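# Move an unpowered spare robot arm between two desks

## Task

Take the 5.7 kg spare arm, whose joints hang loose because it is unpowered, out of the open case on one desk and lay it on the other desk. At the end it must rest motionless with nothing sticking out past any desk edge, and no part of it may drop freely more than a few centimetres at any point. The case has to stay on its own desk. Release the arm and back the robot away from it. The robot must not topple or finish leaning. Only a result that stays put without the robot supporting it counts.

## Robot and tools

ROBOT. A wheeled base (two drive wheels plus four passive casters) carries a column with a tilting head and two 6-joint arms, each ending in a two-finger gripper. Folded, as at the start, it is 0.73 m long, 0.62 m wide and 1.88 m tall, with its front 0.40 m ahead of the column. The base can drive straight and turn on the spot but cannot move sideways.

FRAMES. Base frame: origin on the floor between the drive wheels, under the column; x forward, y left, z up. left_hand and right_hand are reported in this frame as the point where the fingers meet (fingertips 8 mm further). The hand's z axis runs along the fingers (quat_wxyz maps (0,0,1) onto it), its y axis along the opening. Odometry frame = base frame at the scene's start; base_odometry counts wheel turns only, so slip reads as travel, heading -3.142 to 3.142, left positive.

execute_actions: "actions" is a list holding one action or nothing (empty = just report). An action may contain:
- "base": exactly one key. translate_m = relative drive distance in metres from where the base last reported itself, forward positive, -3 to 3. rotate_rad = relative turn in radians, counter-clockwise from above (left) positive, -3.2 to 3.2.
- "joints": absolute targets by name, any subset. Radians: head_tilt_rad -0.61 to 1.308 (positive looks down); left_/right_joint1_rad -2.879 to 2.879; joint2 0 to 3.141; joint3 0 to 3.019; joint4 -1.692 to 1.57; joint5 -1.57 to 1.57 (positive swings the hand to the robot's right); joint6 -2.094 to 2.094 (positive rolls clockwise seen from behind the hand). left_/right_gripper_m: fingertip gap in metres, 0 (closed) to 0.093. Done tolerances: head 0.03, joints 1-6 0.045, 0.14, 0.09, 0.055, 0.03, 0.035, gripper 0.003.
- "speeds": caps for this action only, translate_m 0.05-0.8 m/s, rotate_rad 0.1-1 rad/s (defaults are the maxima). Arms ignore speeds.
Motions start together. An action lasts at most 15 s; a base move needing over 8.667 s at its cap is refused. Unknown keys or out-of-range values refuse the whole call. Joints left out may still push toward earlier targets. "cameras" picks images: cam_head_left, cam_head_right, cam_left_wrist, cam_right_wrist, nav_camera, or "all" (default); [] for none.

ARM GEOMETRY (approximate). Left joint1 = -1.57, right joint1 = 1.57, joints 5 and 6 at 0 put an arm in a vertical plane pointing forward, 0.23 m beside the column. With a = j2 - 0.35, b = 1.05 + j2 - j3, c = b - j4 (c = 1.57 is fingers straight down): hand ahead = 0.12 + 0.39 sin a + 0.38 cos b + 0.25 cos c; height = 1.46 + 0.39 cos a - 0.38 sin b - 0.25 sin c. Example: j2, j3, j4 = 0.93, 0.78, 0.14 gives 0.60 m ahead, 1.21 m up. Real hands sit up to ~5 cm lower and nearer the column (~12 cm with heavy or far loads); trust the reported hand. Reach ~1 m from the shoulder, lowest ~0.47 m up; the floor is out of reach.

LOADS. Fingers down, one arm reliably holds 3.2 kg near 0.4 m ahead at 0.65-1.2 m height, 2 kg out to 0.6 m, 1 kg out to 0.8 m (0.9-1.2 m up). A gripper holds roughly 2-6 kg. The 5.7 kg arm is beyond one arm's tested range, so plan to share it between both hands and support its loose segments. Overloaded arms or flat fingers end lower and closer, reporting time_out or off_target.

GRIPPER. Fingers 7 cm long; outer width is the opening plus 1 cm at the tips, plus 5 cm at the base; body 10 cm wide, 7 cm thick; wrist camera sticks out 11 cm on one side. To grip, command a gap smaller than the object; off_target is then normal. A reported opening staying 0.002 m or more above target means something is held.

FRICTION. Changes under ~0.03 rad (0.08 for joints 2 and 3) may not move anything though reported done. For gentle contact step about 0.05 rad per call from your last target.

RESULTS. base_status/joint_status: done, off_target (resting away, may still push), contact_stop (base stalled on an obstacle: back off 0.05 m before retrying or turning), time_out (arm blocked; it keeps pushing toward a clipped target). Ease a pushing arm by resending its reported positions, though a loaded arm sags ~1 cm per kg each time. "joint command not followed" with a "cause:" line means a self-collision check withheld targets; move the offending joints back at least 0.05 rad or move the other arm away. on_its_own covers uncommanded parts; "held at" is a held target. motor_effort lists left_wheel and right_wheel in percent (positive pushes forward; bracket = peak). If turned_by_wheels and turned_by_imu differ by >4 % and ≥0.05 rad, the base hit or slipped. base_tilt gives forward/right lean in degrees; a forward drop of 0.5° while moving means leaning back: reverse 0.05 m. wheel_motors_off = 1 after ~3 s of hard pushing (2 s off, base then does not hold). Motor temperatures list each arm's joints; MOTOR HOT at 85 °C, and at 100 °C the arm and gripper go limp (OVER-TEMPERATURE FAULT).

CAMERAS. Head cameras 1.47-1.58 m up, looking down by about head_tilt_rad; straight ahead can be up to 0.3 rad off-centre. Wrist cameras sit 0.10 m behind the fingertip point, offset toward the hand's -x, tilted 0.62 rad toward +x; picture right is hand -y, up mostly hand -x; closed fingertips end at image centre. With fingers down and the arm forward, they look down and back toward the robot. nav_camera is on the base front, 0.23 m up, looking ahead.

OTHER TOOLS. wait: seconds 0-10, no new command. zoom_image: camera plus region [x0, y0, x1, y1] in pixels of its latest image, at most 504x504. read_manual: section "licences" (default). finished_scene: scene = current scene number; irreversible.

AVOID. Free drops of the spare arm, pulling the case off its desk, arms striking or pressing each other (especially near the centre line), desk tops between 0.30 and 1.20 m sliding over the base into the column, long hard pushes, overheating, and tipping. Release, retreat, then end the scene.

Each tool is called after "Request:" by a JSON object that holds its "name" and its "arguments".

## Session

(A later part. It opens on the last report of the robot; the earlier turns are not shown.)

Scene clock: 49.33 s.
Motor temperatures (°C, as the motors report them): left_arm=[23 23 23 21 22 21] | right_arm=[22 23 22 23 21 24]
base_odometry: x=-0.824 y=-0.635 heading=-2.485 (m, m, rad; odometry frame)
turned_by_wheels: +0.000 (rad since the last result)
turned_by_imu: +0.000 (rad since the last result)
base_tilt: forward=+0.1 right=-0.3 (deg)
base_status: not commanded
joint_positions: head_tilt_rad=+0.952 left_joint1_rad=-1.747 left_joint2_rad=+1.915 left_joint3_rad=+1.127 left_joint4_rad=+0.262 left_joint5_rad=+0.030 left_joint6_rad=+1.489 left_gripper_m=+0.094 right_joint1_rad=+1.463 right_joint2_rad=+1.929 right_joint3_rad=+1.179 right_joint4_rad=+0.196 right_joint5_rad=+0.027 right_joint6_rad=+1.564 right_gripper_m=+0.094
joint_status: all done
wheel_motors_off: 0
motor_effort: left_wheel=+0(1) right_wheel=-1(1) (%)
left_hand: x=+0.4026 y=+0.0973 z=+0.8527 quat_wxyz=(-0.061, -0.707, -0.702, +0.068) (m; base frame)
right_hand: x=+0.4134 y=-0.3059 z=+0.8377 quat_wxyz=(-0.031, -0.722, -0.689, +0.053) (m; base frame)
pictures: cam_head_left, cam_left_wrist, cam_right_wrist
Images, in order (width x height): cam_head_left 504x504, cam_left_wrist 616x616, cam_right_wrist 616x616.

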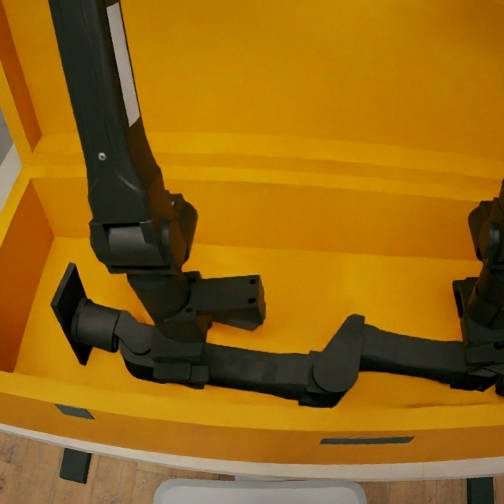

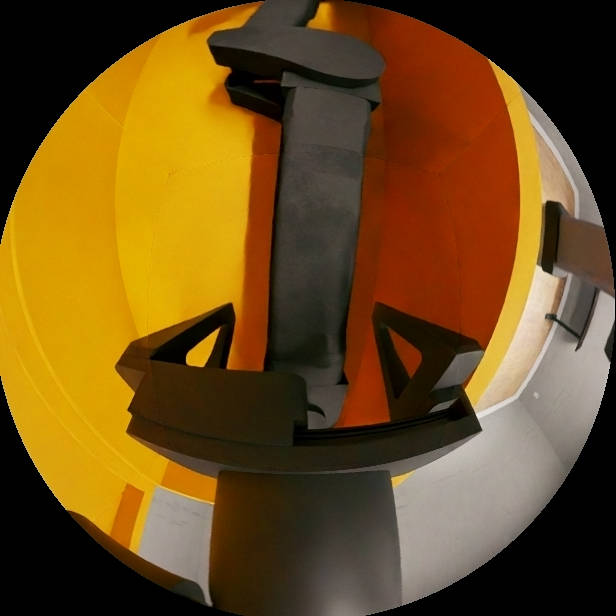

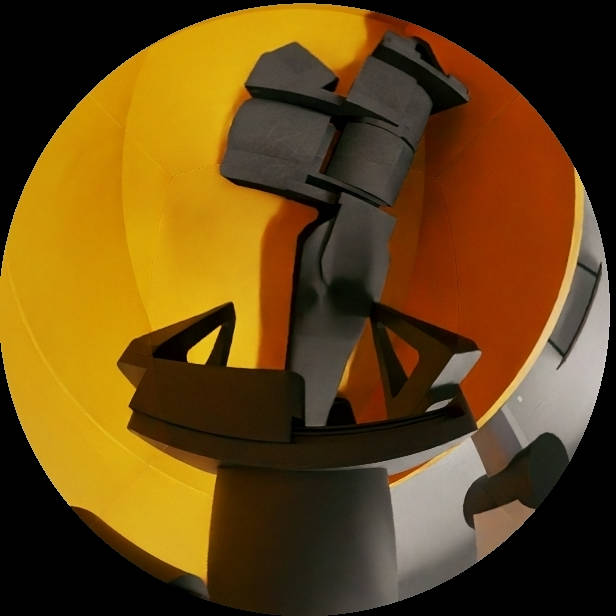

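Request:
{"name": "execute_actions", "arguments": {"actions": [{"joints":{"left_joint2_rad":2.02,"left_joint3_rad":1.17,"right_joint1_rad":1.56,"right_joint2_rad":1.85,"right_joint3_rad":1.1,"right_joint4_rad":0.24}}], "cameras": []}}

Request:
{"name": "execute_actions", "arguments": {"actions": [{"joints":{"right_joint2_rad":2.0,"right_joint3_rad":1.18}}], "cameras": ["cam_left_wrist","cam_right_wrist","cam_head_right"]}}

Scene clock: 53.53 s.
Motor temperatures (°C, as the motors report them): left_arm=[23 23 23 21 22 21] | right_arm=[22 23 22 23 21 24]
base_odometry: x=-0.824 y=-0.635 heading=-2.485 (m, m, rad; odometry frame)
turned_by_wheels: +0.000 (rad since the last result)
turned_by_imu: +0.001 (rad since the last result)
base_tilt: forward=+0.1 right=-0.3 (deg)
base_status: not commanded
joint_positions: head_tilt_rad=+0.952 left_joint1_rad=-1.747 left_joint2_rad=+2.004 left_joint3_rad=+1.181 left_joint4_rad=+0.267 left_joint5_rad=+0.030 left_joint6_rad=+1.492 left_gripper_m=+0.094 right_joint1_rad=+1.561 right_joint2_rad=+1.852 right_joint3_rad=+1.103 right_joint4_rad=+0.230 right_joint5_rad=+0.028 right_joint6_rad=+1.564 right_gripper_m=+0.094
joint_status: all done
wheel_motors_off: 0
motor_effort: left_wheel=+0(2) right_wheel=+0(2) (%)
left_hand: x=+0.3804 y=+0.0948 z=+0.8226 quat_wxyz=(-0.049, -0.708, -0.700, +0.078) (m; base frame)
right_hand: x=+0.4235 y=-0.2371 z=+0.8631 quat_wxyz=(-0.014, -0.706, -0.708, +0.011) (m; base frame)
pictures: none
No camera images: the call's "cameras" was empty. Leave "cameras" out to get every camera's image.

Scene clock: 54.27 s.
Motor temperatures (°C, as the motors report them): left_arm=[23 23 23 21 22 21] | right_arm=[22 23 22 23 21 24]
base_odometry: x=-0.824 y=-0.635 heading=-2.485 (m, m, rad; odometry frame)
turned_by_wheels: +0.000 (rad since the last result)
turned_by_imu: +0.000 (rad since the last result)
base_tilt: forward=+0.1 right=-0.3 (deg)
base_status: not commanded
joint_positions: head_tilt_rad=+0.952 left_joint1_rad=-1.747 left_joint2_rad=+2.004 left_joint3_rad=+1.181 left_joint4_rad=+0.267 left_joint5_rad=+0.030 left_joint6_rad=+1.492 left_gripper_m=+0.094 right_joint1_rad=+1.561 right_joint2_rad=+1.913 right_joint3_rad=+1.184 right_joint4_rad=+0.232 right_joint5_rad=+0.027 right_joint6_rad=+1.564 right_gripper_m=+0.094
joint_status: all done
wheel_motors_off: 0
motor_effort: left_wheel=+0(1) right_wheel=-2(4) (%)
left_hand: x=+0.3804 y=+0.0948 z=+0.8226 quat_wxyz=(-0.049, -0.708, -0.700, +0.078) (m; base frame)
right_hand: x=+0.4372 y=-0.2373 z=+0.8383 quat_wxyz=(-0.022, -0.706, -0.708, +0.003) (m; base frame)
pictures: cam_head_right, cam_left_wrist, cam_right_wrist
Images, in order (width x height): cam_head_right 504x504, cam_left_wrist 616x616, cam_right_wrist 616x616.

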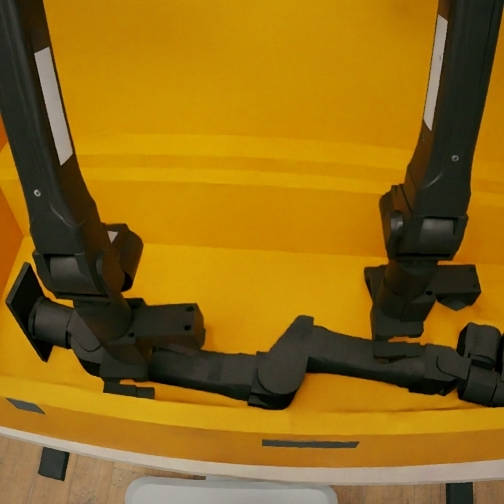

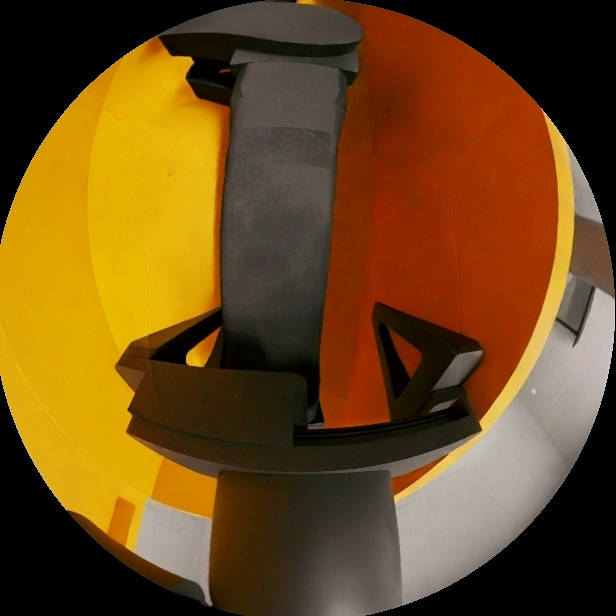

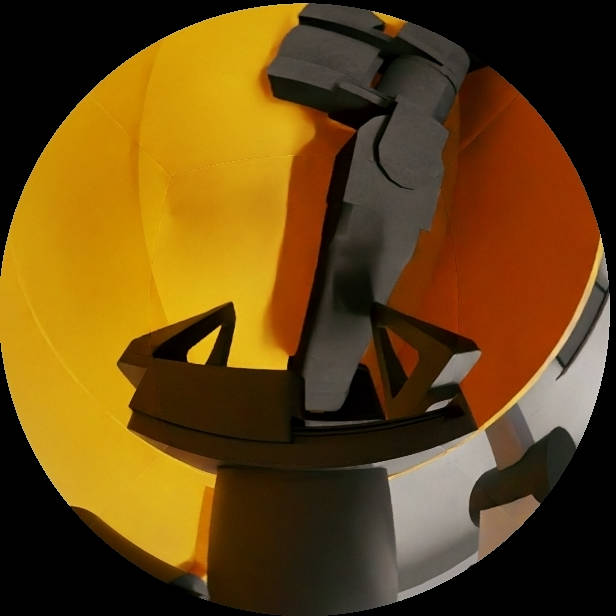

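Request:
{"name": "execute_actions", "arguments": {"actions": [{"joints":{"right_joint2_rad":1.84,"right_joint3_rad":1.04,"right_joint4_rad":0.2}}], "cameras": []}}

Request:
{"name": "execute_actions", "arguments": {"actions": [{"joints":{"right_joint2_rad":1.94,"right_joint3_rad":1.09}}], "cameras": []}}

Request:
{"name": "execute_actions", "arguments": {"actions": [{"joints":{"right_joint2_rad":2.03,"right_joint3_rad":1.17,"right_joint4_rad":0.27,"left_joint2_rad":2.07,"left_joint3_rad":1.24,"left_joint4_rad":0.3}}], "cameras": ["cam_left_wrist","cam_right_wrist","cam_head_right"]}}

Scene clock: 58.73 s.
Motor temperatures (°C, as the motors report them): left_arm=[23 23 23 21 22 21] | right_arm=[22 22 22 23 21 24]
base_odometry: x=-0.824 y=-0.635 heading=-2.485 (m, m, rad; odometry frame)
turned_by_wheels: +0.000 (rad since the last result)
turned_by_imu: +0.001 (rad since the last result)
base_tilt: forward=+0.1 right=-0.3 (deg)
base_status: not commanded
joint_positions: head_tilt_rad=+0.952 left_joint1_rad=-1.747 left_joint2_rad=+2.004 left_joint3_rad=+1.181 left_joint4_rad=+0.267 left_joint5_rad=+0.030 left_joint6_rad=+1.492 left_gripper_m=+0.094 right_joint1_rad=+1.561 right_joint2_rad=+1.847 right_joint3_rad=+1.042 right_joint4_rad=+0.204 right_joint5_rad=+0.027 right_joint6_rad=+1.564 right_gripper_m=+0.094
joint_status: all done
wheel_motors_off: 0
motor_effort: left_wheel=-1(1) right_wheel=+0(2) (%)
left_hand: x=+0.3804 y=+0.0948 z=+0.8226 quat_wxyz=(-0.049, -0.708, -0.700, +0.078) (m; base frame)
right_hand: x=+0.3821 y=-0.2367 z=+0.8711 quat_wxyz=(+0.015, -0.705, -0.707, +0.040) (m; base frame)
pictures: none
No camera images: the call's "cameras" was empty. Leave "cameras" out to get every camera's image.

Scene clock: 59.47 s.
Motor temperatures (°C, as the motors report them): left_arm=[23 23 23 21 22 21] | right_arm=[22 22 22 23 21 24]
base_odometry: x=-0.824 y=-0.635 heading=-2.485 (m, m, rad; odometry frame)
turned_by_wheels: +0.000 (rad since the last result)
turned_by_imu: +0.000 (rad since the last result)
base_tilt: forward=+0.1 right=-0.2 (deg)
base_status: not commanded
joint_positions: head_tilt_rad=+0.952 left_joint1_rad=-1.747 left_joint2_rad=+2.004 left_joint3_rad=+1.181 left_joint4_rad=+0.267 left_joint5_rad=+0.030 left_joint6_rad=+1.492 left_gripper_m=+0.094 right_joint1_rad=+1.560 right_joint2_rad=+1.924 right_joint3_rad=+1.100 right_joint4_rad=+0.208 right_joint5_rad=+0.027 right_joint6_rad=+1.566 right_gripper_m=+0.094
joint_status: all done
wheel_motors_off: 0
motor_effort: left_wheel=+0(0) right_wheel=-1(0) (%)
left_hand: x=+0.3804 y=+0.0948 z=+0.8226 quat_wxyz=(-0.049, -0.708, -0.700, +0.078) (m; base frame)
right_hand: x=+0.3728 y=-0.2372 z=+0.8439 quat_wxyz=(+0.020, -0.706, -0.706, +0.045) (m; base frame)
pictures: none
No camera images: the call's "cameras" was empty. Leave "cameras" out to get every camera's image.

Scene clock: 60.23 s.
Motor temperatures (°C, as the motors report them): left_arm=[23 23 23 21 22 21] | right_arm=[22 22 22 23 21 24]
base_odometry: x=-0.824 y=-0.635 heading=-2.485 (m, m, rad; odometry frame)
turned_by_wheels: +0.000 (rad since the last result)
turned_by_imu: +0.000 (rad since the last result)
base_tilt: forward=+0.1 right=-0.3 (deg)
base_status: not commanded
joint_positions: head_tilt_rad=+0.952 left_joint1_rad=-1.748 left_joint2_rad=+2.042 left_joint3_rad=+1.231 left_joint4_rad=+0.285 left_joint5_rad=+0.026 left_joint6_rad=+1.490 left_gripper_m=+0.094 right_joint1_rad=+1.560 right_joint2_rad=+1.936 right_joint3_rad=+1.100 right_joint4_rad=+0.249 right_joint5_rad=+0.027 right_joint6_rad=+1.566 right_gripper_m=+0.094
joint_status: all done
wheel_motors_off: 0
motor_effort: left_wheel=+1(2) right_wheel=+3(5) (%)
left_hand: x=+0.3907 y=+0.0917 z=+0.8067 quat_wxyz=(-0.059, -0.707, -0.701, +0.067) (m; base frame)
right_hand: x=+0.3753 y=-0.2375 z=+0.8402 quat_wxyz=(+0.010, -0.707, -0.707, +0.035) (m; base frame)
pictures: cam_head_right, cam_left_wrist, cam_right_wrist
Images, in order (width x height): cam_head_right 504x504, cam_left_wrist 616x616, cam_right_wrist 616x616.

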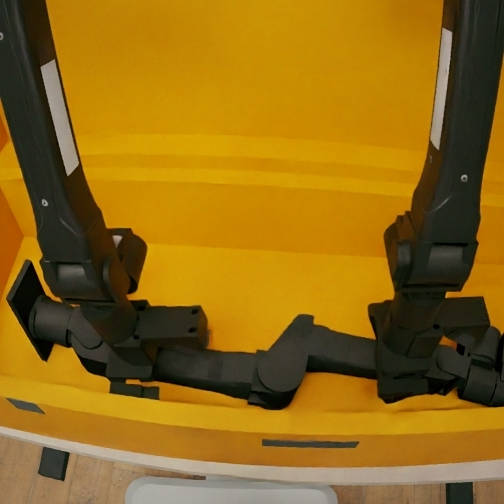

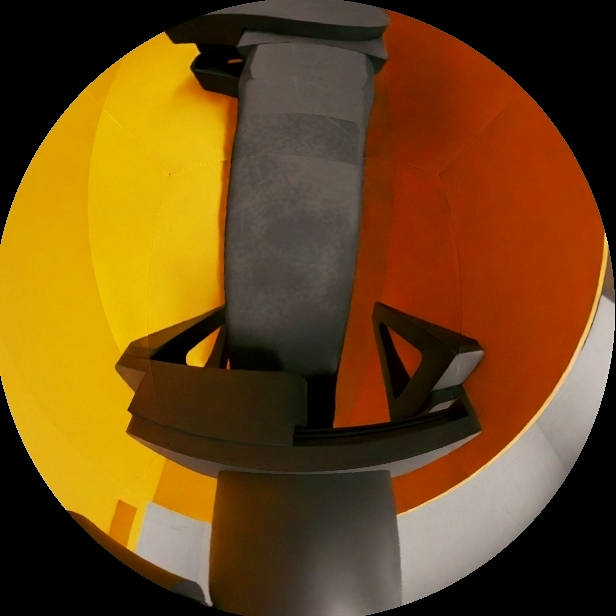

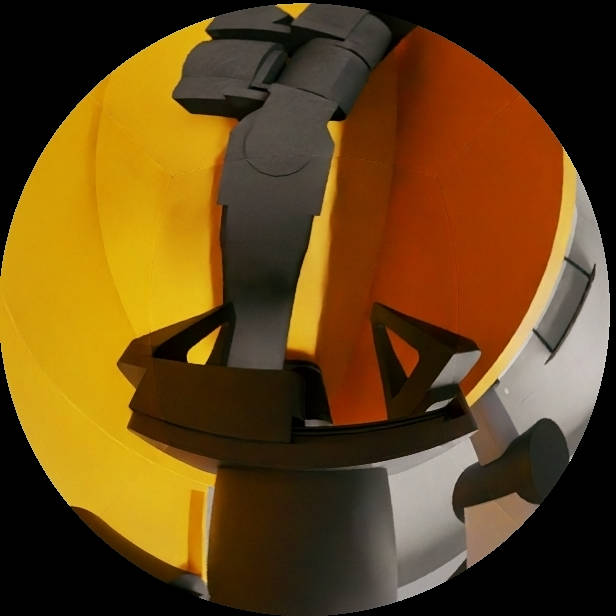

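Right overshot backward; its far finger rubs. Shift forward and down.

Request:
{"name": "execute_actions", "arguments": {"actions": [{"joints":{"right_joint2_rad":1.95,"right_joint3_rad":1.17,"right_joint4_rad":0.27,"left_gripper_m":0.0}}], "cameras": []}}

Request:
{"name": "execute_actions", "arguments": {"actions": [{"joints":{"right_joint2_rad":2.07,"right_joint3_rad":1.23,"right_joint4_rad":0.29}}], "cameras": ["cam_right_wrist","cam_head_right"]}}

Scene clock: 63.47 s.
Motor temperatures (°C, as the motors report them): left_arm=[23 23 23 21 22 21] | right_arm=[22 22 22 23 21 24]
base_odometry: x=-0.824 y=-0.635 heading=-2.485 (m, m, rad; odometry frame)
turned_by_wheels: +0.000 (rad since the last result)
turned_by_imu: +0.001 (rad since the last result)
base_tilt: forward=+0.2 right=-0.3 (deg)
base_status: not commanded
joint_positions: head_tilt_rad=+0.952 left_joint1_rad=-1.748 left_joint2_rad=+2.037 left_joint3_rad=+1.237 left_joint4_rad=+0.295 left_joint5_rad=+0.025 left_joint6_rad=+1.512 left_gripper_m=+0.055 right_joint1_rad=+1.559 right_joint2_rad=+1.942 right_joint3_rad=+1.179 right_joint4_rad=+0.262 right_joint5_rad=+0.027 right_joint6_rad=+1.566 right_gripper_m=+0.094
joint_status: left_gripper_m off_target (ended at +0.055, target +0.000); the others done
wheel_motors_off: 0
motor_effort: left_wheel=+1(1) right_wheel=+1(4) (%)
left_hand: x=+0.3995 y=+0.0908 z=+0.8075 quat_wxyz=(-0.067, -0.714, -0.694, +0.059) (m; base frame)
right_hand: x=+0.4234 y=-0.2384 z=+0.8297 quat_wxyz=(-0.021, -0.707, -0.707, +0.005) (m; base frame)
pictures: none
No camera images: the call's "cameras" was empty. Leave "cameras" out to get every camera's image.

Scene clock: 64.30 s.
Motor temperatures (°C, as the motors report them): left_arm=[23 23 23 21 22 21] | right_arm=[22 22 22 23 21 24]
base_odometry: x=-0.824 y=-0.635 heading=-2.485 (m, m, rad; odometry frame)
turned_by_wheels: +0.000 (rad since the last result)
turned_by_imu: +0.000 (rad since the last result)
base_tilt: forward=+0.0 right=-0.3 (deg)
base_status: not commanded
joint_positions: head_tilt_rad=+0.952 left_joint1_rad=-1.748 left_joint2_rad=+2.037 left_joint3_rad=+1.236 left_joint4_rad=+0.296 left_joint5_rad=+0.024 left_joint6_rad=+1.513 left_gripper_m=+0.055 right_joint1_rad=+1.559 right_joint2_rad=+2.066 right_joint3_rad=+1.241 right_joint4_rad=+0.291 right_joint5_rad=+0.026 right_joint6_rad=+1.571 right_gripper_m=+0.094
joint_status: all done
wheel_motors_off: 0
motor_effort: left_wheel=+1(1) right_wheel=+1(2) (%)
left_hand: x=+0.3993 y=+0.0909 z=+0.8076 quat_wxyz=(-0.067, -0.715, -0.693, +0.059) (m; base frame)
right_hand: x=+0.3881 y=-0.2385 z=+0.7885 quat_wxyz=(-0.009, -0.709, -0.705, +0.017) (m; base frame)
pictures: cam_head_right, cam_right_wrist
Images, in order (width x height): cam_head_right 504x504, cam_right_wrist 616x616.

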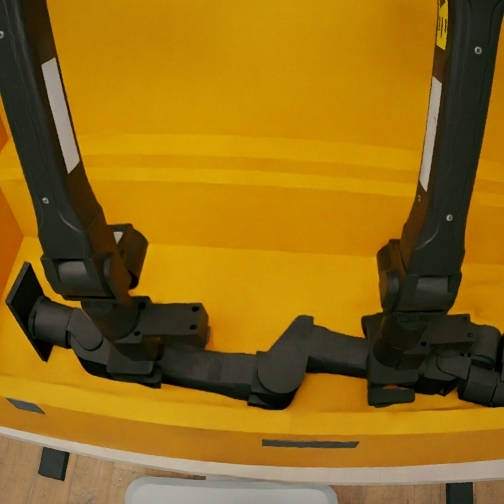

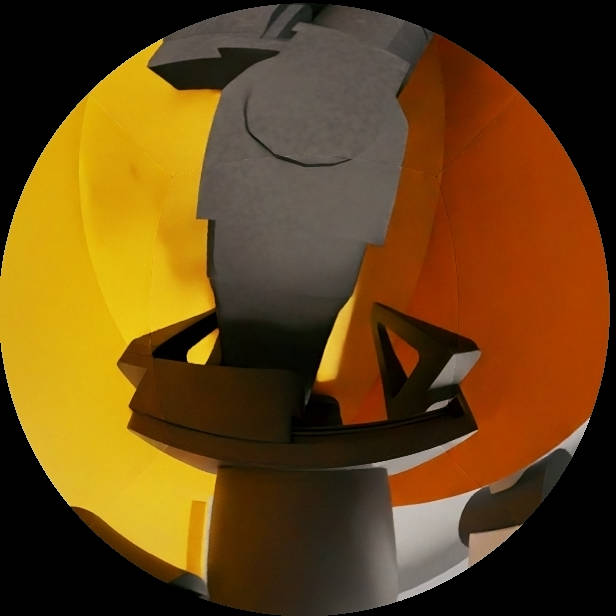

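Request:
{"name": "execute_actions", "arguments": {"actions": [{"joints":{"right_gripper_m":0.0}}], "cameras": []}}

Request:
{"name": "execute_actions", "arguments": {"actions": [{"joints":{"left_joint2_rad":1.85,"left_joint3_rad":1.1,"left_joint4_rad":0.25,"right_joint2_rad":1.85,"right_joint3_rad":1.1,"right_joint4_rad":0.25}}], "cameras": ["cam_head_right","cam_left_wrist","cam_right_wrist"]}}

Scene clock: 68.27 s.
Motor temperatures (°C, as the motors report them): left_arm=[23 23 23 21 22 21] | right_arm=[22 23 22 23 21 24]
base_odometry: x=-0.824 y=-0.635 heading=-2.485 (m, m, rad; odometry frame)
turned_by_wheels: +0.000 (rad since the last result)
turned_by_imu: +0.001 (rad since the last result)
base_tilt: forward=+0.1 right=-0.2 (deg)
base_status: not commanded
joint_positions: head_tilt_rad=+0.952 left_joint1_rad=-1.748 left_joint2_rad=+2.037 left_joint3_rad=+1.236 left_joint4_rad=+0.296 left_joint5_rad=+0.024 left_joint6_rad=+1.514 left_gripper_m=+0.055 right_joint1_rad=+1.560 right_joint2_rad=+2.060 right_joint3_rad=+1.260 right_joint4_rad=+0.297 right_joint5_rad=+0.026 right_joint6_rad=+1.605 right_gripper_m=+0.057
joint_status: right_gripper_m off_target (ended at +0.057, target +0.000)
wheel_motors_off: 0
motor_effort: left_wheel=+0(1) right_wheel=+0(1) (%)
left_hand: x=+0.3994 y=+0.0908 z=+0.8076 quat_wxyz=(-0.068, -0.715, -0.693, +0.059) (m; base frame)
right_hand: x=+0.4052 y=-0.2379 z=+0.7881 quat_wxyz=(-0.020, -0.721, -0.693, +0.005) (m; base frame)
pictures: none
No camera images: the call's "cameras" was empty. Leave "cameras" out to get every camera's image.

Scene clock: 69.33 s.
Motor temperatures (°C, as the motors report them): left_arm=[23 23 23 21 22 21] | right_arm=[22 23 22 23 21 24]
base_odometry: x=-0.824 y=-0.635 heading=-2.485 (m, m, rad; odometry frame)
turned_by_wheels: +0.000 (rad since the last result)
turned_by_imu: +0.000 (rad since the last result)
base_tilt: forward=+0.1 right=-0.3 (deg)
base_status: not commanded
joint_positions: head_tilt_rad=+0.952 left_joint1_rad=-1.744 left_joint2_rad=+1.965 left_joint3_rad=+1.127 left_joint4_rad=+0.258 left_joint5_rad=+0.026 left_joint6_rad=+1.516 left_gripper_m=+0.053 right_joint1_rad=+1.571 right_joint2_rad=+1.954 right_joint3_rad=+1.139 right_joint4_rad=+0.253 right_joint5_rad=+0.023 right_joint6_rad=+1.632 right_gripper_m=+0.055
joint_status: all done
wheel_motors_off: 0
motor_effort: left_wheel=+0(2) right_wheel=+1(3) (%)
left_hand: x=+0.3706 y=+0.1009 z=+0.8388 quat_wxyz=(-0.039, -0.716, -0.692, +0.083) (m; base frame)
right_hand: x=+0.3895 y=-0.2291 z=+0.8304 quat_wxyz=(+0.005, -0.728, -0.685, +0.022) (m; base frame)
pictures: cam_head_right, cam_left_wrist, cam_right_wrist
Images, in order (width x height): cam_head_right 504x504, cam_left_wrist 616x616, cam_right_wrist 616x616.

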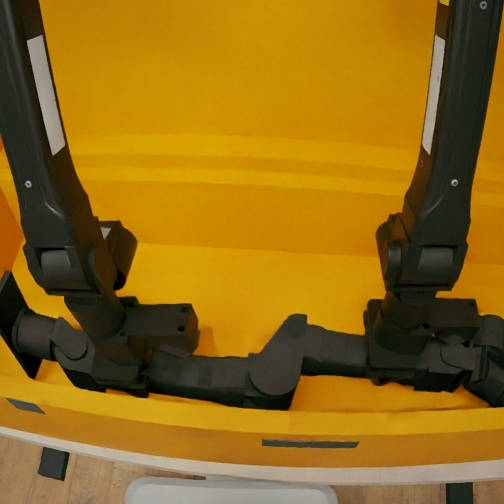

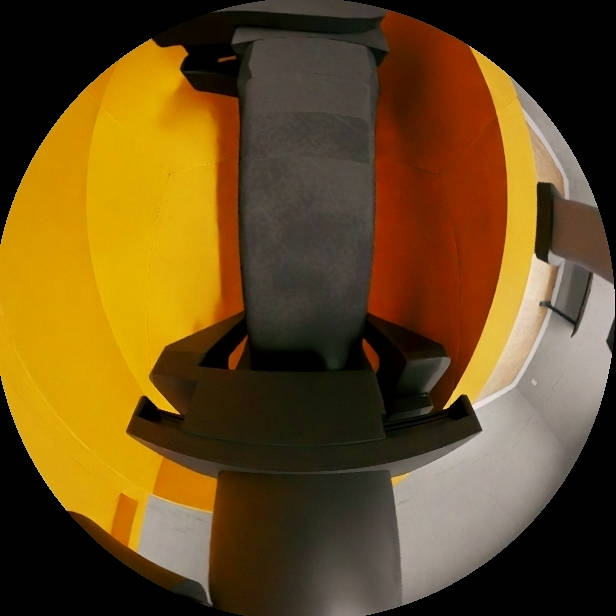

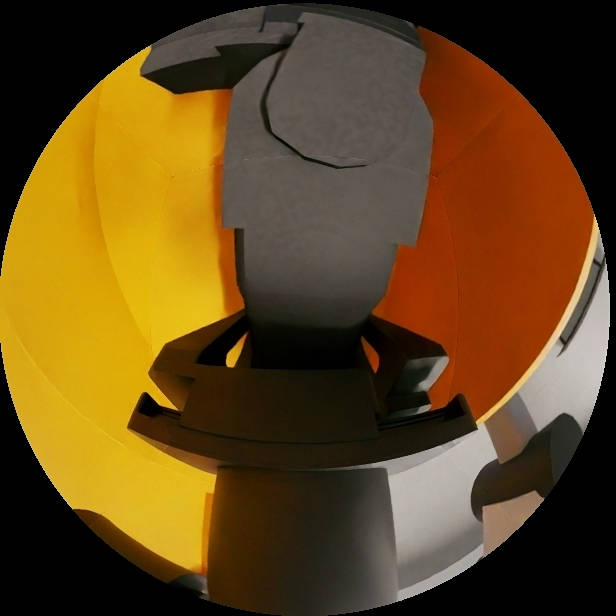

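Request:
{"name": "execute_actions", "arguments": {"actions": [{"joints":{"left_joint2_rad":1.65,"left_joint3_rad":1.03,"left_joint4_rad":0.18,"right_joint2_rad":1.65,"right_joint3_rad":1.03,"right_joint4_rad":0.18}}], "cameras": []}}

Request:
{"name": "execute_actions", "arguments": {"actions": [{"joints":{"left_joint2_rad":1.4,"left_joint3_rad":0.9,"left_joint4_rad":0.05,"right_joint2_rad":1.4,"right_joint3_rad":0.9,"right_joint4_rad":0.05}}], "cameras": ["cam_head_right","cam_left_wrist","cam_right_wrist"]}}

Scene clock: 73.00 s.
Motor temperatures (°C, as the motors report them): left_arm=[23 24 23 21 22 21] | right_arm=[22 23 22 23 21 24]
base_odometry: x=-0.824 y=-0.635 heading=-2.485 (m, m, rad; odometry frame)
turned_by_wheels: +0.000 (rad since the last result)
turned_by_imu: +0.001 (rad since the last result)
base_tilt: forward=+0.1 right=-0.3 (deg)
base_status: not commanded
joint_positions: head_tilt_rad=+0.952 left_joint1_rad=-1.743 left_joint2_rad=+1.741 left_joint3_rad=+1.051 left_joint4_rad=+0.182 left_joint5_rad=+0.022 left_joint6_rad=+1.524 left_gripper_m=+0.053 right_joint1_rad=+1.579 right_joint2_rad=+1.747 right_joint3_rad=+1.080 right_joint4_rad=+0.188 right_joint5_rad=+0.018 right_joint6_rad=+1.633 right_gripper_m=+0.055
joint_status: all done
wheel_motors_off: 0
motor_effort: left_wheel=+0(2) right_wheel=-1(2) (%)
left_hand: x=+0.4382 y=+0.1071 z=+0.9103 quat_wxyz=(-0.065, -0.718, -0.691, +0.057) (m; base frame)
right_hand: x=+0.4591 y=-0.2234 z=+0.8976 quat_wxyz=(-0.019, -0.728, -0.686, -0.012) (m; base frame)
pictures: none
No camera images: the call's "cameras" was empty. Leave "cameras" out to get every camera's image.

Scene clock: 74.50 s.
Motor temperatures (°C, as the motors report them): left_arm=[23 24 23 21 22 21] | right_arm=[22 24 22 23 21 24]
base_odometry: x=-0.824 y=-0.635 heading=-2.485 (m, m, rad; odometry frame)
turned_by_wheels: +0.000 (rad since the last result)
turned_by_imu: +0.000 (rad since the last result)
base_tilt: forward=+0.1 right=-0.2 (deg)
base_status: not commanded
joint_positions: head_tilt_rad=+0.952 left_joint1_rad=-1.753 left_joint2_rad=+1.507 left_joint3_rad=+0.902 left_joint4_rad=+0.051 left_joint5_rad=+0.026 left_joint6_rad=+1.521 left_gripper_m=+0.053 right_joint1_rad=+1.588 right_joint2_rad=+1.535 right_joint3_rad=+0.936 right_joint4_rad=+0.064 right_joint5_rad=+0.013 right_joint6_rad=+1.648 right_gripper_m=+0.055
joint_status: all done
wheel_motors_off: 0
motor_effort: left_wheel=+0(3) right_wheel=+0(4) (%)
left_hand: x=+0.4327 y=+0.1134 z=+0.9922 quat_wxyz=(-0.051, -0.719, -0.688, +0.077) (m; base frame)
right_hand: x=+0.4494 y=-0.2175 z=+0.9730 quat_wxyz=(+0.004, -0.731, -0.683, +0.004) (m; base frame)
pictures: cam_head_right, cam_left_wrist, cam_right_wrist
Images, in order (width x height): cam_head_right 504x504, cam_left_wrist 616x616, cam_right_wrist 616x616.

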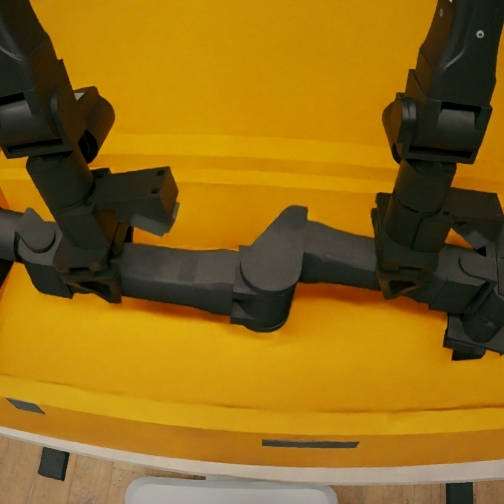

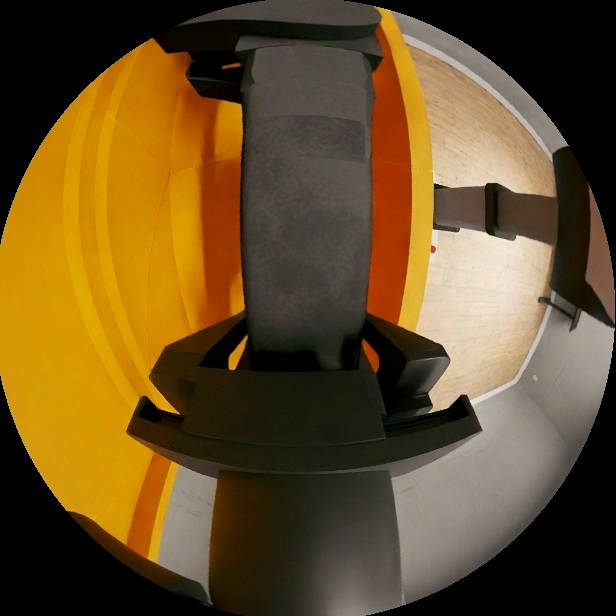

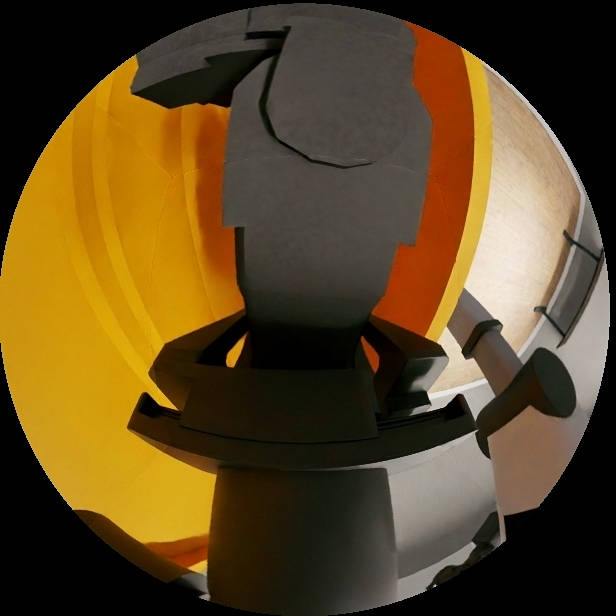

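Going well; j2 sags ~0.12.

Request:
{"name": "execute_actions", "arguments": {"actions": [{"joints":{"left_joint2_rad":1.1,"left_joint3_rad":0.76,"left_joint4_rad":-0.08,"right_joint2_rad":1.1,"right_joint3_rad":0.76,"right_joint4_rad":-0.08}}], "cameras": []}}

Request:
{"name": "execute_actions", "arguments": {"actions": [{"joints":{"left_joint2_rad":0.75,"left_joint3_rad":0.7,"left_joint4_rad":-0.35,"right_joint2_rad":0.75,"right_joint3_rad":0.7,"right_joint4_rad":-0.35}}], "cameras": []}}

Request:
{"name": "execute_actions", "arguments": {"actions": [{"joints":{"left_joint2_rad":0.5,"left_joint3_rad":0.72,"left_joint4_rad":-0.62,"right_joint2_rad":0.5,"right_joint3_rad":0.72,"right_joint4_rad":-0.62,"head_tilt_rad":0.75}}], "cameras": ["cam_head_right","cam_head_left","cam_left_wrist","cam_right_wrist"]}}

Scene clock: 80.83 s.
Motor temperatures (°C, as the motors report them): left_arm=[23 25 23 21 22 21] | right_arm=[22 25 22 23 21 25]
base_odometry: x=-0.824 y=-0.635 heading=-2.485 (m, m, rad; odometry frame)
turned_by_wheels: +0.000 (rad since the last result)
turned_by_imu: +0.001 (rad since the last result)
base_tilt: forward=+0.1 right=-0.3 (deg)
base_status: not commanded
joint_positions: head_tilt_rad=+0.952 left_joint1_rad=-1.765 left_joint2_rad=+1.199 left_joint3_rad=+0.741 left_joint4_rad=-0.079 left_joint5_rad=+0.036 left_joint6_rad=+1.523 left_gripper_m=+0.053 right_joint1_rad=+1.602 right_joint2_rad=+1.223 right_joint3_rad=+0.767 right_joint4_rad=-0.067 right_joint5_rad=+0.004 right_joint6_rad=+1.666 right_gripper_m=+0.055
joint_status: all done
wheel_motors_off: 0
motor_effort: left_wheel=+0(4) right_wheel=-1(4) (%)
left_hand: x=+0.4299 y=+0.1214 z=+1.0917 quat_wxyz=(-0.065, -0.721, -0.685, +0.079) (m; base frame)
right_hand: x=+0.4455 y=-0.2103 z=+1.0755 quat_wxyz=(+0.008, -0.735, -0.678, -0.008) (m; base frame)
pictures: none
No camera images: the call's "cameras" was empty. Leave "cameras" out to get every camera's image.

Scene clock: 82.23 s.
Motor temperatures (°C, as the motors report them): left_arm=[23 25 23 21 22 21] | right_arm=[22 25 22 23 21 25]
base_odometry: x=-0.824 y=-0.635 heading=-2.485 (m, m, rad; odometry frame)
turned_by_wheels: +0.000 (rad since the last result)
turned_by_imu: +0.000 (rad since the last result)
base_tilt: forward=+0.0 right=-0.3 (deg)
base_status: not commanded
joint_positions: head_tilt_rad=+0.952 left_joint1_rad=-1.784 left_joint2_rad=+0.843 left_joint3_rad=+0.652 left_joint4_rad=-0.343 left_joint5_rad=+0.043 left_joint6_rad=+1.514 left_gripper_m=+0.053 right_joint1_rad=+1.619 right_joint2_rad=+0.859 right_joint3_rad=+0.673 right_joint4_rad=-0.335 right_joint5_rad=-0.022 right_joint6_rad=+1.690 right_gripper_m=+0.055
joint_status: all done
wheel_motors_off: 0
motor_effort: left_wheel=+0(2) right_wheel=+0(4) (%)
left_hand: x=+0.4244 y=+0.1311 z=+1.1974 quat_wxyz=(-0.074, -0.720, -0.684, +0.086) (m; base frame)
right_hand: x=+0.4397 y=-0.2016 z=+1.1858 quat_wxyz=(+0.023, -0.740, -0.672, -0.022) (m; base frame)
pictures: none
No camera images: the call's "cameras" was empty. Leave "cameras" out to get every camera's image.

Scene clock: 83.40 s.
Motor temperatures (°C, as the motors report them): left_arm=[23 25 24 21 22 21] | right_arm=[22 25 22 23 22 25]
base_odometry: x=-0.824 y=-0.635 heading=-2.485 (m, m, rad; odometry frame)
turned_by_wheels: +0.000 (rad since the last result)
turned_by_imu: +0.000 (rad since the last result)
base_tilt: forward=+0.1 right=-0.3 (deg)
base_status: not commanded
joint_positions: head_tilt_rad=+0.766 left_joint1_rad=-1.794 left_joint2_rad=+0.596 left_joint3_rad=+0.648 left_joint4_rad=-0.606 left_joint5_rad=+0.057 left_joint6_rad=+1.510 left_gripper_m=+0.053 right_joint1_rad=+1.638 right_joint2_rad=+0.606 right_joint3_rad=+0.665 right_joint4_rad=-0.595 right_joint5_rad=-0.053 right_joint6_rad=+1.709 right_gripper_m=+0.054
joint_status: all done
wheel_motors_off: 0
motor_effort: left_wheel=+0(1) right_wheel=+1(2) (%)
left_hand: x=+0.4138 y=+0.1406 z=+1.2721 quat_wxyz=(-0.072, -0.720, -0.682, +0.102) (m; base frame)
right_hand: x=+0.4292 y=-0.1936 z=+1.2647 quat_wxyz=(+0.046, -0.742, -0.668, -0.031) (m; base frame)
pictures: cam_head_left, cam_head_right, cam_left_wrist, cam_right_wrist
Images, in order (width x height): cam_head_left 504x504, cam_head_right 504x504, cam_left_wrist 616x616, cam_right_wrist 616x616.

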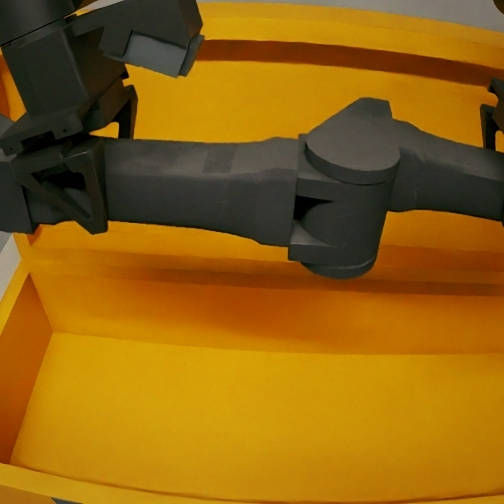

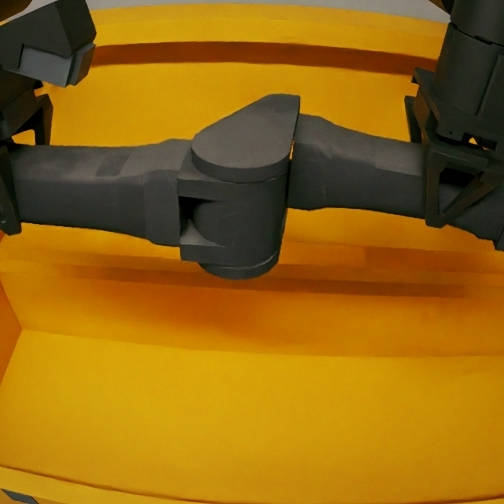

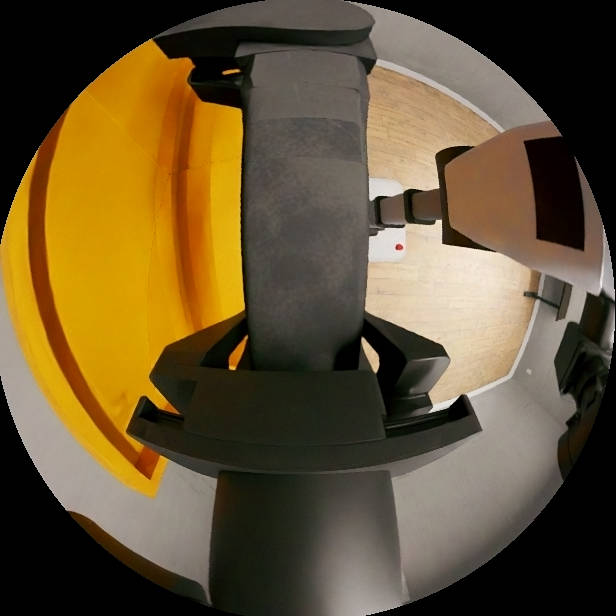

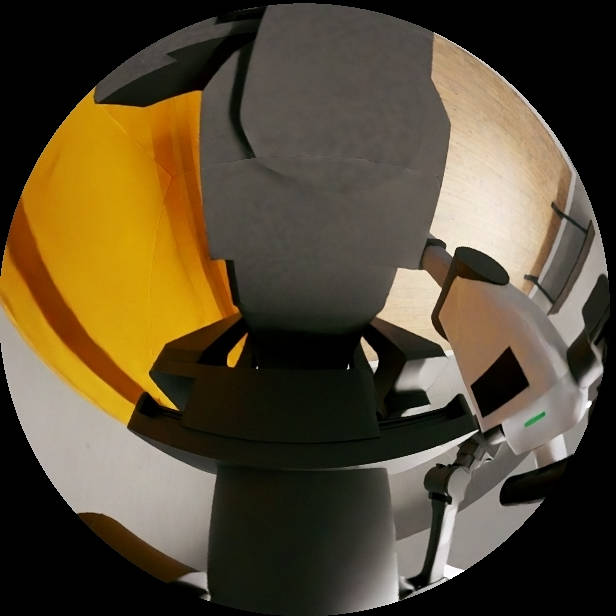

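Request:
{"name": "execute_actions", "arguments": {"actions": [{"base":{"translate_m":-0.08},"speeds":{"translate_m":0.05},"joints":{"head_tilt_rad":1.2}}]}}

Scene clock: 88.37 s.
Motor temperatures (°C, as the motors report them): left_arm=[23 25 25 21 23 21] | right_arm=[22 25 23 23 26 25]
base_odometry: x=-0.760 y=-0.586 heading=-2.485 (m, m, rad; odometry frame)
turned_by_wheels: +0.000 (rad since the last result)
turned_by_imu: +0.001 (rad since the last result)
base_tilt: forward=+0.1 right=-0.3 (deg)
base_status: done
joint_positions: head_tilt_rad=+1.199 left_joint1_rad=-1.794 left_joint2_rad=+0.597 left_joint3_rad=+0.642 left_joint4_rad=-0.609 left_joint5_rad=+0.056 left_joint6_rad=+1.507 left_gripper_m=+0.053 right_joint1_rad=+1.638 right_joint2_rad=+0.612 right_joint3_rad=+0.661 right_joint4_rad=-0.597 right_joint5_rad=-0.054 right_joint6_rad=+1.708 right_gripper_m=+0.054
joint_status: all done
wheel_motors_off: 0
motor_effort: left_wheel=+0(28) right_wheel=+1(39) (%)
left_hand: x=+0.4097 y=+0.1408 z=+1.2707 quat_wxyz=(-0.068, -0.719, -0.683, +0.105) (m; base frame)
right_hand: x=+0.4251 y=-0.1932 z=+1.2620 quat_wxyz=(+0.050, -0.741, -0.669, -0.027) (m; base frame)
pictures: cam_head_left, cam_head_right, cam_left_wrist, cam_right_wrist, nav_camera
Images, in order (width x height): cam_head_left 504x504, cam_head_right 504x504, cam_left_wrist 616x616, cam_right_wrist 616x616, nav_camera 504x504.

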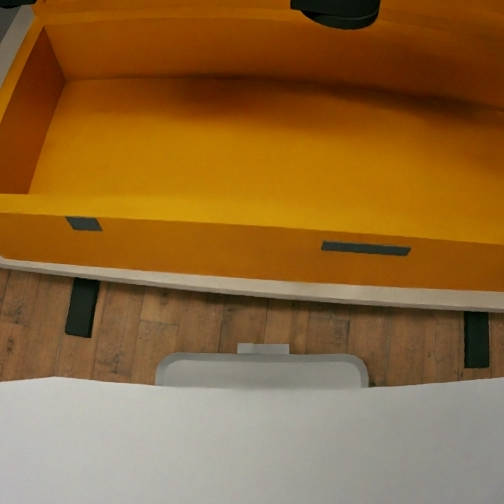

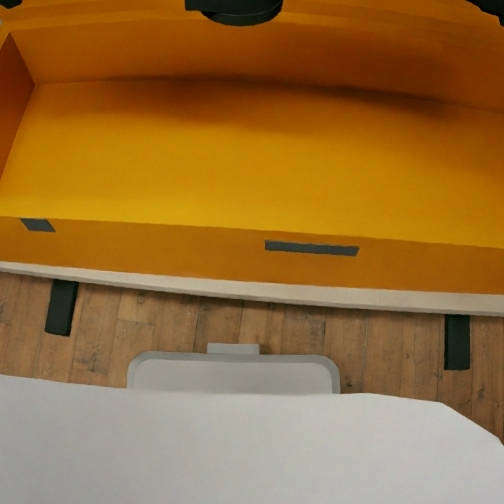

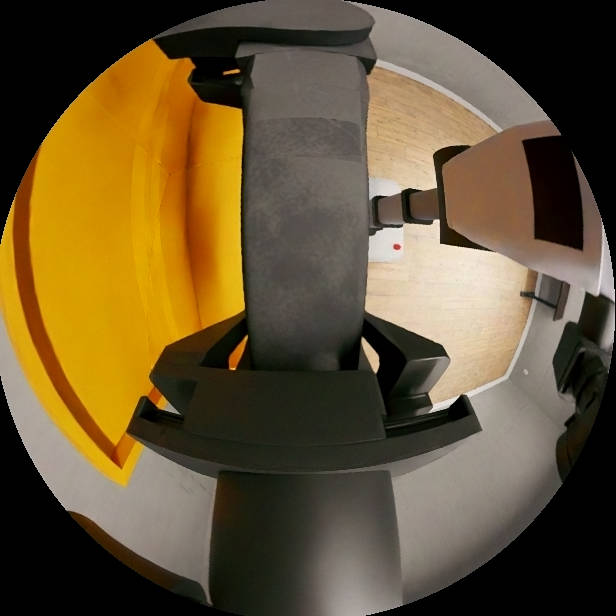

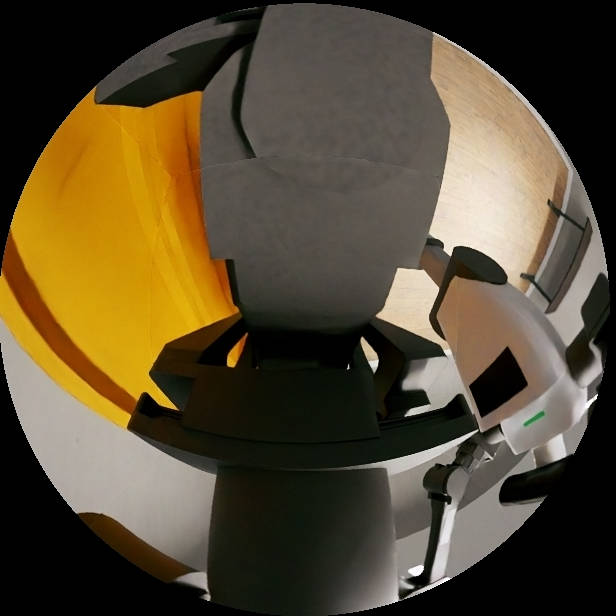

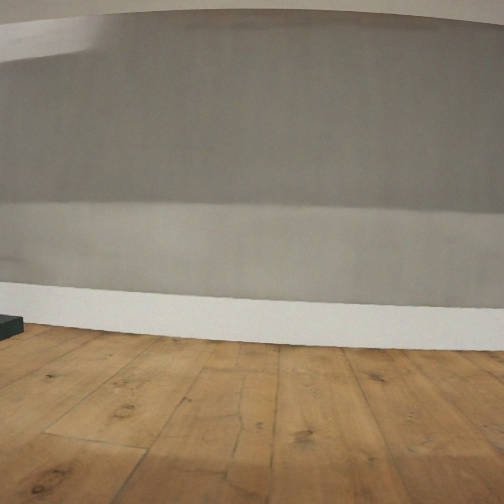

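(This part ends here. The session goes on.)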